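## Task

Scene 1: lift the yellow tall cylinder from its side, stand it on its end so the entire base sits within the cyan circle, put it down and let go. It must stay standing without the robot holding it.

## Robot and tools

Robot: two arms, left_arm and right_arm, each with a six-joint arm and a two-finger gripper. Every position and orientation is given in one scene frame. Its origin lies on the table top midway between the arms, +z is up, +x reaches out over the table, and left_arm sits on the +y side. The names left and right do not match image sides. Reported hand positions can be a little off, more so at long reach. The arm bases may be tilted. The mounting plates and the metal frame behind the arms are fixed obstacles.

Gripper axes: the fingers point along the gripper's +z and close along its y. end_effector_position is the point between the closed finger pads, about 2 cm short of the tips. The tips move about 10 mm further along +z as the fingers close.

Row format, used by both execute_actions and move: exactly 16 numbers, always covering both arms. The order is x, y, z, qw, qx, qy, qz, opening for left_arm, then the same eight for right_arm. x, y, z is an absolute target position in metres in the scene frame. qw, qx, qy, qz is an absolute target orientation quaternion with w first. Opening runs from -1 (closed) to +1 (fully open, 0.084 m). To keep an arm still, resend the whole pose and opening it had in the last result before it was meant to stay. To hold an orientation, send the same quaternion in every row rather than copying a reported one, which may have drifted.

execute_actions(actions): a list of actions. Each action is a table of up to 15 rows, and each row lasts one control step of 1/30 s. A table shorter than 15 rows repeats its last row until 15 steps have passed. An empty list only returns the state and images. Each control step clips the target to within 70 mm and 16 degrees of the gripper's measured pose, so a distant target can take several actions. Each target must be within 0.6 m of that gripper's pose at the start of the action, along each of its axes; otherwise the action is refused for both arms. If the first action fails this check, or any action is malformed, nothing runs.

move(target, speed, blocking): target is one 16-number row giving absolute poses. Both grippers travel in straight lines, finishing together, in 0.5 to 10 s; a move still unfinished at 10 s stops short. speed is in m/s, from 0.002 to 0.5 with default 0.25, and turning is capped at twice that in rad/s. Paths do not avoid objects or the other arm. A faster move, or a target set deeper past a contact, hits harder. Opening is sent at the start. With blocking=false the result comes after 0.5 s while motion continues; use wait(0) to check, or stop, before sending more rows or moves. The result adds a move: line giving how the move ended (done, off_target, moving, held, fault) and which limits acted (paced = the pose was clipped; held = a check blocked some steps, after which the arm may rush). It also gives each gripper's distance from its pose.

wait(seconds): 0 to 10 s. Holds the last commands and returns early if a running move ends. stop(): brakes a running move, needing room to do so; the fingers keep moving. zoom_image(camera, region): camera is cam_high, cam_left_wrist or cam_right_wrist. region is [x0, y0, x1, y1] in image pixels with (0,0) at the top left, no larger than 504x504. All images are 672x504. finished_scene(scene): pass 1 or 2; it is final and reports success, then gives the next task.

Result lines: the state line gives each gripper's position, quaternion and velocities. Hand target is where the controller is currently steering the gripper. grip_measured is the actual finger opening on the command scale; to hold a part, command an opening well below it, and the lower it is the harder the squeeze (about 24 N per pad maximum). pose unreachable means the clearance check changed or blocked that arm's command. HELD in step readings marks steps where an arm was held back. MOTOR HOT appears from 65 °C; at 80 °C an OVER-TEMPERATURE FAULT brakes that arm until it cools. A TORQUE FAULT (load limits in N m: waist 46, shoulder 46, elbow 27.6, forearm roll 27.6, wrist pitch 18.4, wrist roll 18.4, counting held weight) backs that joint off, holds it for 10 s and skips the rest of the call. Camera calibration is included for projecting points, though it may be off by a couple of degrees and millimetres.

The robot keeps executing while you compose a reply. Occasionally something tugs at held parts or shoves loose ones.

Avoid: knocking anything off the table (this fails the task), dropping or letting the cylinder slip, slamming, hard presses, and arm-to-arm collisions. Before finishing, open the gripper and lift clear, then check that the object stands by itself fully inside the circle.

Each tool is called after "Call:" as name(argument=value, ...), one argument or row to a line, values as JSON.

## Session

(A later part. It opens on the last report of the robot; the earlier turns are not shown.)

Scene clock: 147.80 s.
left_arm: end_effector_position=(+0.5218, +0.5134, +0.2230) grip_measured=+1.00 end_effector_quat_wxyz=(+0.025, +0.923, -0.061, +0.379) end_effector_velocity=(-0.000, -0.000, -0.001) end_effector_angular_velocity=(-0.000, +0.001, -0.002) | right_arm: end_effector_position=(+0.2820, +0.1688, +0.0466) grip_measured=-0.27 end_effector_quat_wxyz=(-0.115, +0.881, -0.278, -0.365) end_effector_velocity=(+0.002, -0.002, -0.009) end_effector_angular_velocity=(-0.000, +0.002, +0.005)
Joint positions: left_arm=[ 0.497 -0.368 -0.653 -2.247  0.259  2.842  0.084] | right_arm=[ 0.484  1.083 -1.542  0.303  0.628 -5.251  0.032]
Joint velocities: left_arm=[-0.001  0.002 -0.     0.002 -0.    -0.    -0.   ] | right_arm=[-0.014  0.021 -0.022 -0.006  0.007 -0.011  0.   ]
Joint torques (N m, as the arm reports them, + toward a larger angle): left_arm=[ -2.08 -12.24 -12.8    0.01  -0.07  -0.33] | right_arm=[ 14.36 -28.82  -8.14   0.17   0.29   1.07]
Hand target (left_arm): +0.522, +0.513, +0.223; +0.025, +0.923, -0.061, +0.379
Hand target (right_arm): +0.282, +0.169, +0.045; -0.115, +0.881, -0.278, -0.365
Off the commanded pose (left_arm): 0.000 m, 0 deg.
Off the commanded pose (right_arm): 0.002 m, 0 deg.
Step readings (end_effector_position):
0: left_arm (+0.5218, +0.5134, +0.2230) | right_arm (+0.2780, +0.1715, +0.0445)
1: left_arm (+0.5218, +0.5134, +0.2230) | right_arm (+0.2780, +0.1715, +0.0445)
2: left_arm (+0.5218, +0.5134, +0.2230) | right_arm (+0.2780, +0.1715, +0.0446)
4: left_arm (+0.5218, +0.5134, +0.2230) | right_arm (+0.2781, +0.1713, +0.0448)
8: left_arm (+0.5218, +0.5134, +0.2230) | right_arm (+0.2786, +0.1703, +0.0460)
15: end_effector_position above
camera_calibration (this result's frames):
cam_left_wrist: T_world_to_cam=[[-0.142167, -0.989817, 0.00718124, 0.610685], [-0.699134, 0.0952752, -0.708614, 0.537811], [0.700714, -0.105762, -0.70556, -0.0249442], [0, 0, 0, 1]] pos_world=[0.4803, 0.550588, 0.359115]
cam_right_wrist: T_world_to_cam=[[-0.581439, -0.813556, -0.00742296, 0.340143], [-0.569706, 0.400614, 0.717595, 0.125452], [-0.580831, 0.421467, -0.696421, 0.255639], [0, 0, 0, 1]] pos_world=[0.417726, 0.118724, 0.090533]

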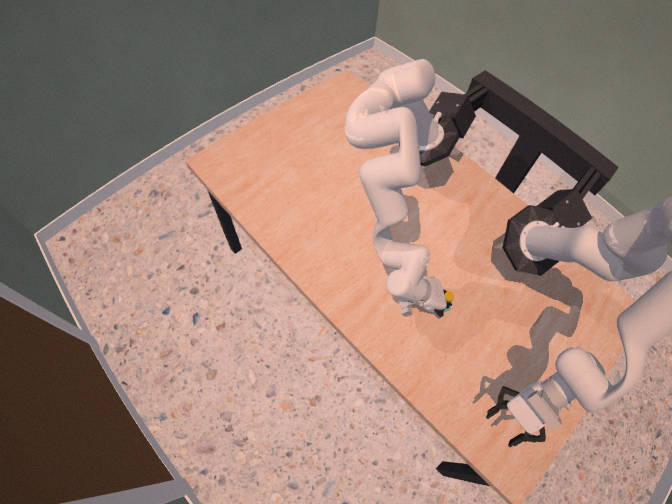

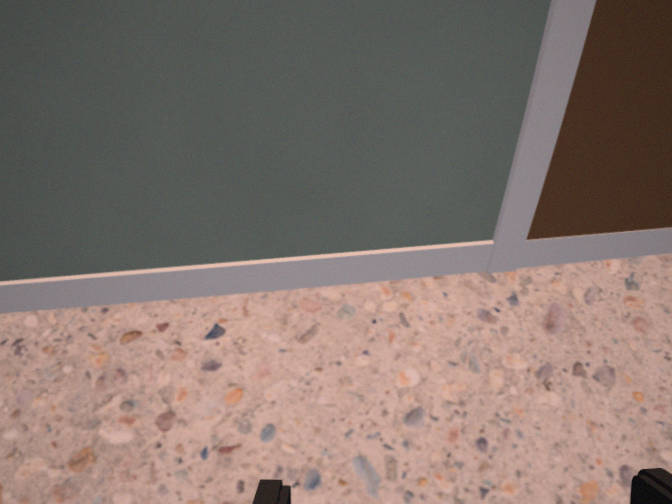

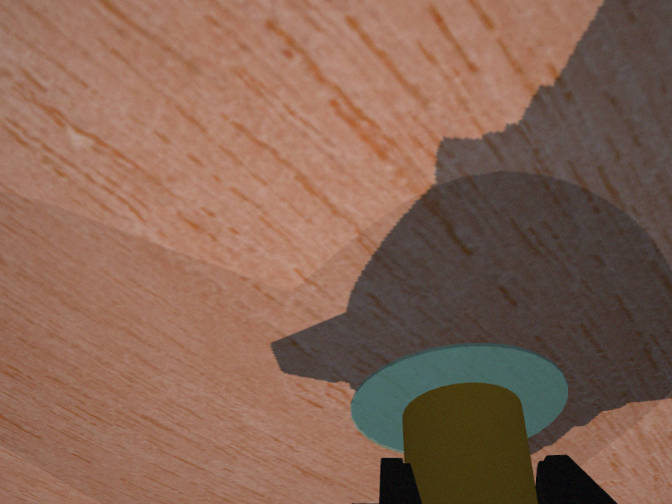

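Call:
move(
  target=[0.5218, 0.5134, 0.2230, 0.025, 0.923, -0.061, 0.379, 1, 0.2821, 0.1686, 0.0432, 0.1151, -0.8811, 0.2778, 0.3650, -0.8],
  speed=0.01,
)

Scene clock: 150.20 s.
left_arm: end_effector_position=(+0.5218, +0.5134, +0.2230) grip_measured=+1.00 end_effector_quat_wxyz=(+0.025, +0.923, -0.061, +0.379) end_effector_velocity=(+0.000, +0.000, +0.001) end_effector_angular_velocity=(-0.000, -0.001, +0.001) | right_arm: end_effector_position=(+0.2823, +0.1690, +0.0442) grip_measured=-0.27 end_effector_quat_wxyz=(-0.115, +0.881, -0.277, -0.365) end_effector_velocity=(+0.001, -0.000, -0.001) end_effector_angular_velocity=(+0.001, -0.001, +0.000)
Joint positions: left_arm=[ 0.497 -0.368 -0.653 -2.247  0.259  2.842  0.084] | right_arm=[ 0.482  1.09  -1.55   0.303  0.629 -5.254  0.032]
Joint velocities: left_arm=[-0.    -0.001  0.    -0.001  0.    -0.001  0.   ] | right_arm=[-0.001  0.001 -0.002 -0.    -0.    -0.002  0.   ]
Joint torques (N m, as the arm reports them, + toward a larger angle): left_arm=[ -2.28 -12.4  -12.98  -0.04  -0.05  -0.34] | right_arm=[  9.86 -22.25  -8.6   -0.72  -2.2    1.02]
Hand target (left_arm): +0.522, +0.513, +0.223; +0.025, +0.923, -0.061, +0.379
Hand target (right_arm): +0.282, +0.169, +0.043; -0.115, +0.881, -0.278, -0.365
Off the commanded pose (left_arm): 0.000 m, 0 deg.
Off the commanded pose (right_arm): 0.001 m, 0 deg.
move: done
camera_calibration (this result's frames):
cam_left_wrist: T_world_to_cam=[[-0.142167, -0.989817, 0.00718122, 0.610685], [-0.699134, 0.0952753, -0.708614, 0.537811], [0.700714, -0.105762, -0.70556, -0.0249442], [0, 0, 0, 1]] pos_world=[0.4803, 0.550588, 0.359115]
cam_right_wrist: T_world_to_cam=[[-0.580319, -0.814349, -0.00811058, 0.340269], [-0.570257, 0.399225, 0.717932, 0.127589], [-0.581409, 0.421254, -0.696066, 0.25422], [0, 0, 0, 1]] pos_world=[0.418029, 0.11907, 0.0881138]

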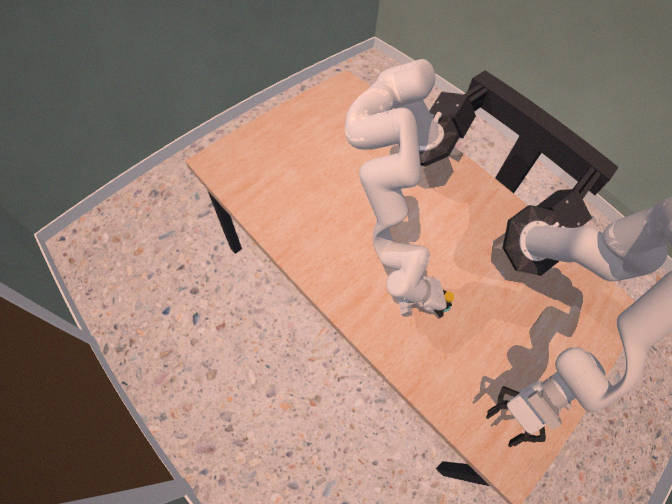

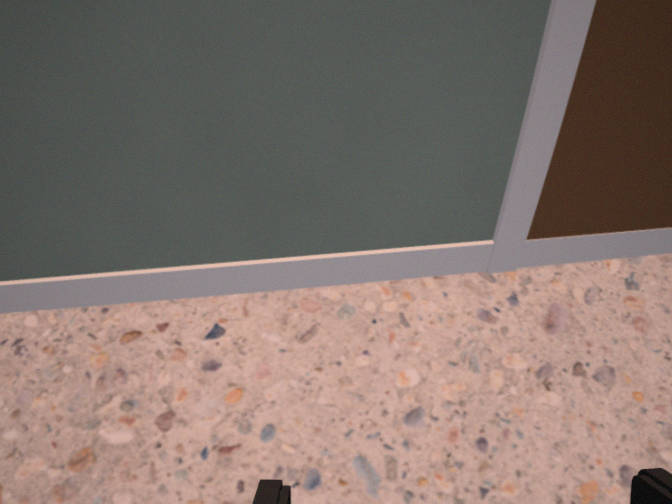

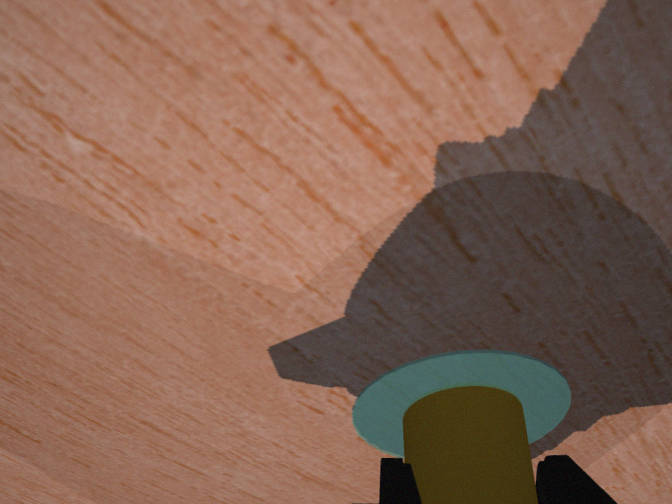

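The cylinder is now in contact with the table, so I'll ease off the pressure and release.

Call:
execute_actions(
  actions=[
    [[0.5218,0.5134,0.2230,0.025,0.923,-0.061,0.379,1,0.2822,0.1688,0.0446,0.1151,-0.8811,0.2778,0.3650,-0.7],[0.5218,0.5134,0.2230,0.025,0.923,-0.061,0.379,1,0.2822,0.1688,0.0446,0.1151,-0.8811,0.2778,0.3650,-0.6],[0.5218,0.5134,0.2230,0.025,0.923,-0.061,0.379,1,0.2822,0.1688,0.0446,0.1151,-0.8811,0.2778,0.3650,-0.5],[0.5218,0.5134,0.2230,0.025,0.923,-0.061,0.379,1,0.2822,0.1688,0.0446,0.1151,-0.8811,0.2778,0.3650,-0.4],[0.5218,0.5134,0.2230,0.025,0.923,-0.061,0.379,1,0.2822,0.1688,0.0446,0.1151,-0.8811,0.2778,0.3650,-0.32],[0.5218,0.5134,0.2230,0.025,0.923,-0.061,0.379,1,0.2822,0.1688,0.0446,0.1151,-0.8811,0.2778,0.3650,-0.26],[0.5218,0.5134,0.2230,0.025,0.923,-0.061,0.379,1,0.2822,0.1688,0.0446,0.1151,-0.8811,0.2778,0.3650,-0.2],[0.5218,0.5134,0.2230,0.025,0.923,-0.061,0.379,1,0.2822,0.1688,0.0446,0.1151,-0.8811,0.2778,0.3650,-0.14],[0.5218,0.5134,0.2230,0.025,0.923,-0.061,0.379,1,0.2822,0.1688,0.0446,0.1151,-0.8811,0.2778,0.3650,-0.06],[0.5218,0.5134,0.2230,0.025,0.923,-0.061,0.379,1,0.2822,0.1688,0.0446,0.1151,-0.8811,0.2778,0.3650,0.05],[0.5218,0.5134,0.2230,0.025,0.923,-0.061,0.379,1,0.2822,0.1688,0.0446,0.1151,-0.8811,0.2778,0.3650,0.2],[0.5218,0.5134,0.2230,0.025,0.923,-0.061,0.379,1,0.2822,0.1688,0.0446,0.1151,-0.8811,0.2778,0.3650,0.35],[0.5218,0.5134,0.2230,0.025,0.923,-0.061,0.379,1,0.2822,0.1688,0.0446,0.1151,-0.8811,0.2778,0.3650,0.5],[0.5218,0.5134,0.2230,0.025,0.923,-0.061,0.379,1,0.2822,0.1688,0.0446,0.1151,-0.8811,0.2778,0.3650,0.65],[0.5218,0.5134,0.2230,0.025,0.923,-0.061,0.379,1,0.2822,0.1688,0.0446,0.1151,-0.8811,0.2778,0.3650,0.8]],
  ],
)

Scene clock: 154.80 s.
left_arm: end_effector_position=(+0.5218, +0.5134, +0.2230) grip_measured=+1.00 end_effector_quat_wxyz=(+0.025, +0.923, -0.061, +0.379) end_effector_velocity=(-0.000, -0.000, -0.001) end_effector_angular_velocity=(-0.001, +0.001, -0.000) | right_arm: end_effector_position=(+0.2812, +0.1673, +0.0425) grip_measured=+0.46 end_effector_quat_wxyz=(-0.114, +0.881, -0.279, -0.366) end_effector_velocity=(+0.012, +0.011, +0.015) end_effector_angular_velocity=(+0.023, -0.025, -0.003)
Joint positions: left_arm=[ 0.497 -0.368 -0.653 -2.247  0.259  2.842  0.084] | right_arm=[ 0.479  1.091 -1.546  0.302  0.628 -5.252  0.063]
Joint velocities: left_arm=[-0.001  0.001 -0.     0.001 -0.    -0.001  0.   ] | right_arm=[ 0.018 -0.017 -0.016  0.004  0.004 -0.001  0.175]
Joint torques (N m, as the arm reports them, + toward a larger angle): left_arm=[ -2.31 -12.26 -13.04  -0.08  -0.08  -0.29] | right_arm=[ 13.04 -28.28  -8.82   0.32   0.08   1.09]
Hand target (left_arm): +0.522, +0.513, +0.223; +0.025, +0.923, -0.061, +0.379
Hand target (right_arm): +0.282, +0.169, +0.045; -0.115, +0.881, -0.278, -0.365
Off the commanded pose (left_arm): 0.000 m, 0 deg.
Off the commanded pose (right_arm): 0.003 m, 0 deg.
Step readings (end_effector_position):
0: left_arm (+0.5218, +0.5134, +0.2230) | right_arm (+0.2821, +0.1686, +0.0430)
1: left_arm (+0.5218, +0.5134, +0.2230) | right_arm (+0.2821, +0.1686, +0.0430)
2: left_arm (+0.5218, +0.5134, +0.2230) | right_arm (+0.2821, +0.1686, +0.0431)
4: left_arm (+0.5218, +0.5134, +0.2230) | right_arm (+0.2821, +0.1686, +0.0432)
8: left_arm (+0.5218, +0.5134, +0.2230) | right_arm (+0.2822, +0.1684, +0.0433)
15: end_effector_position above
camera_calibration (this result's frames):
cam_left_wrist: T_world_to_cam=[[-0.142167, -0.989817, 0.00718105, 0.610685], [-0.699134, 0.0952753, -0.708614, 0.537811], [0.700714, -0.105762, -0.70556, -0.0249444], [0, 0, 0, 1]] pos_world=[0.4803, 0.550588, 0.359115]
cam_right_wrist: T_world_to_cam=[[-0.581347, -0.813649, -0.0034257, 0.338241], [-0.567676, 0.402578, 0.718105, 0.127592], [-0.582906, 0.419413, -0.695926, 0.25381], [0, 0, 0, 1]] pos_world=[0.417014, 0.117392, 0.0861672]

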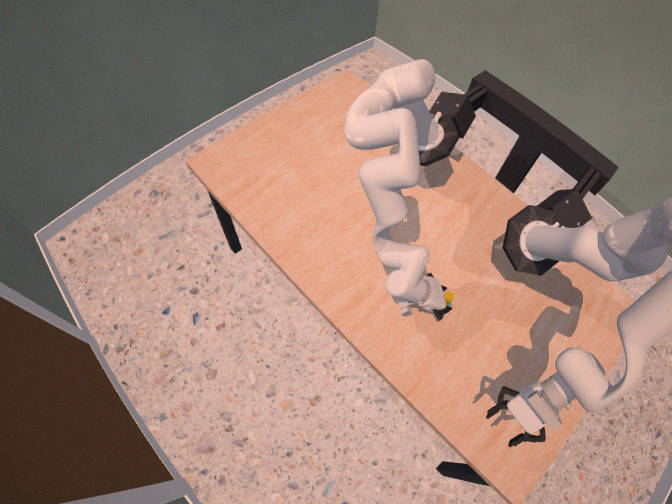

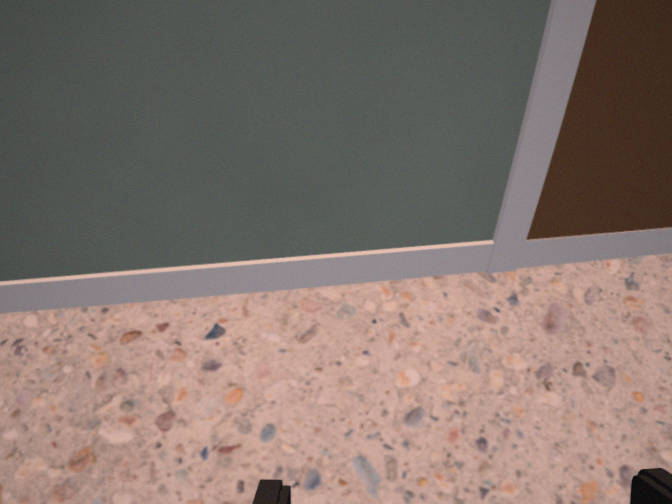

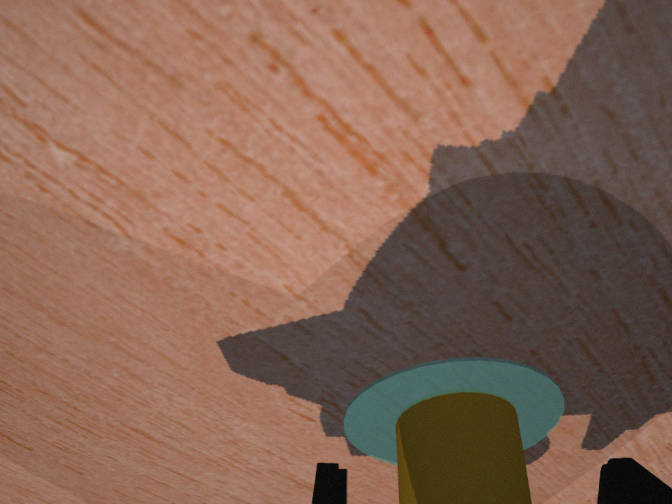

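Call:
move(
  target=[0.5218, 0.5134, 0.2230, 0.025, 0.923, -0.061, 0.379, 1, 0.34, 0.128, 0.118, 0.1151, -0.8811, 0.2778, 0.3650, 1],
  speed=0.25,
)

Scene clock: 156.97 s.
left_arm: end_effector_position=(+0.5218, +0.5134, +0.2230) grip_measured=+1.00 end_effector_quat_wxyz=(+0.025, +0.923, -0.061, +0.379) end_effector_velocity=(-0.000, -0.000, -0.000) end_effector_angular_velocity=(-0.001, +0.001, -0.001) | right_arm: end_effector_position=(+0.3394, +0.1280, +0.1178) grip_measured=+1.00 end_effector_quat_wxyz=(-0.115, +0.881, -0.278, -0.365) end_effector_velocity=(+0.005, -0.000, +0.003) end_effector_angular_velocity=(+0.004, -0.007, -0.004)
Joint positions: left_arm=[ 0.497 -0.368 -0.653 -2.247  0.259  2.842  0.084] | right_arm=[ 0.445  0.859 -1.475  0.243  0.786 -5.215  0.084]
Joint velocities: left_arm=[-0.001  0.001 -0.     0.    -0.     0.    -0.   ] | right_arm=[-0.001 -0.008 -0.001 -0.001  0.    -0.     0.   ]
Joint torques (N m, as the arm reports them, + toward a larger angle): left_arm=[ -2.13 -12.33 -12.89  -0.07  -0.09  -0.39] | right_arm=[ 13.89 -28.64  -9.9    0.48   0.21   1.17]
Hand target (left_arm): +0.522, +0.513, +0.223; +0.025, +0.923, -0.061, +0.379
Hand target (right_arm): +0.340, +0.128, +0.118; -0.115, +0.881, -0.278, -0.365
Off the commanded pose (left_arm): 0.000 m, 0 deg.
Off the commanded pose (right_arm): 0.001 m, 0 deg.
move: done
camera_calibration (this result's frames):
cam_left_wrist: T_world_to_cam=[[-0.142167, -0.989817, 0.00718114, 0.610685], [-0.699134, 0.0952754, -0.708614, 0.537811], [0.700714, -0.105762, -0.70556, -0.0249443], [0, 0, 0, 1]] pos_world=[0.4803, 0.550588, 0.359115]
cam_right_wrist: T_world_to_cam=[[-0.580345, -0.814343, -0.00674106, 0.340489], [-0.569537, 0.399938, 0.718106, 0.123376], [-0.582089, 0.420589, -0.695901, 0.356164], [0, 0, 0, 1]] pos_world=[0.475187, 0.0781333, 0.161553]

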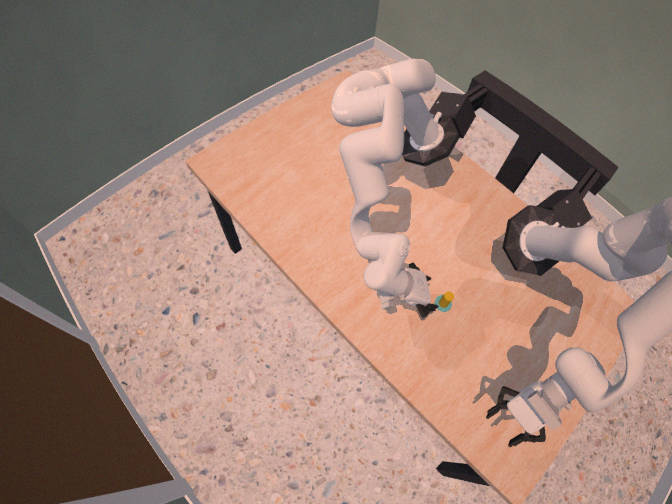

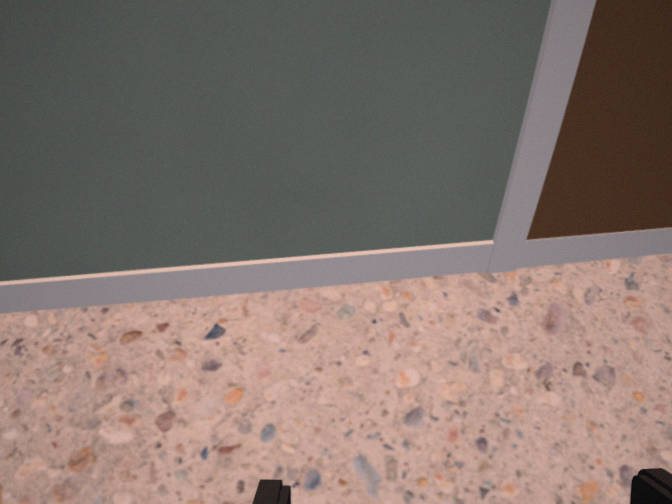

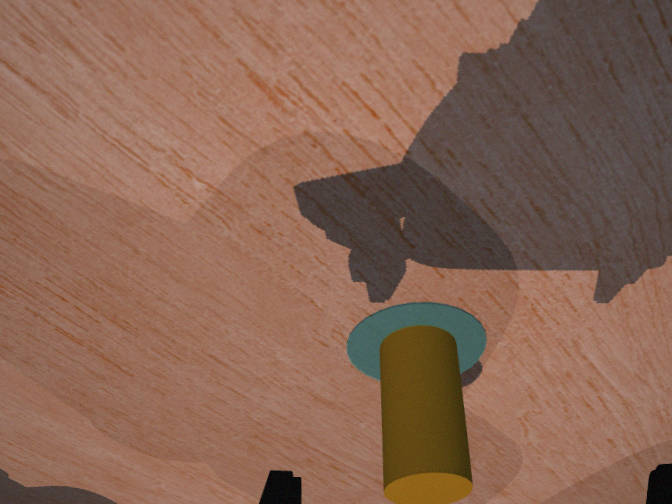

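The cylinder is standing upright and centred in the circle.

Call:
finished_scene(
  scene=1,
)

The scene is finished: the task was done.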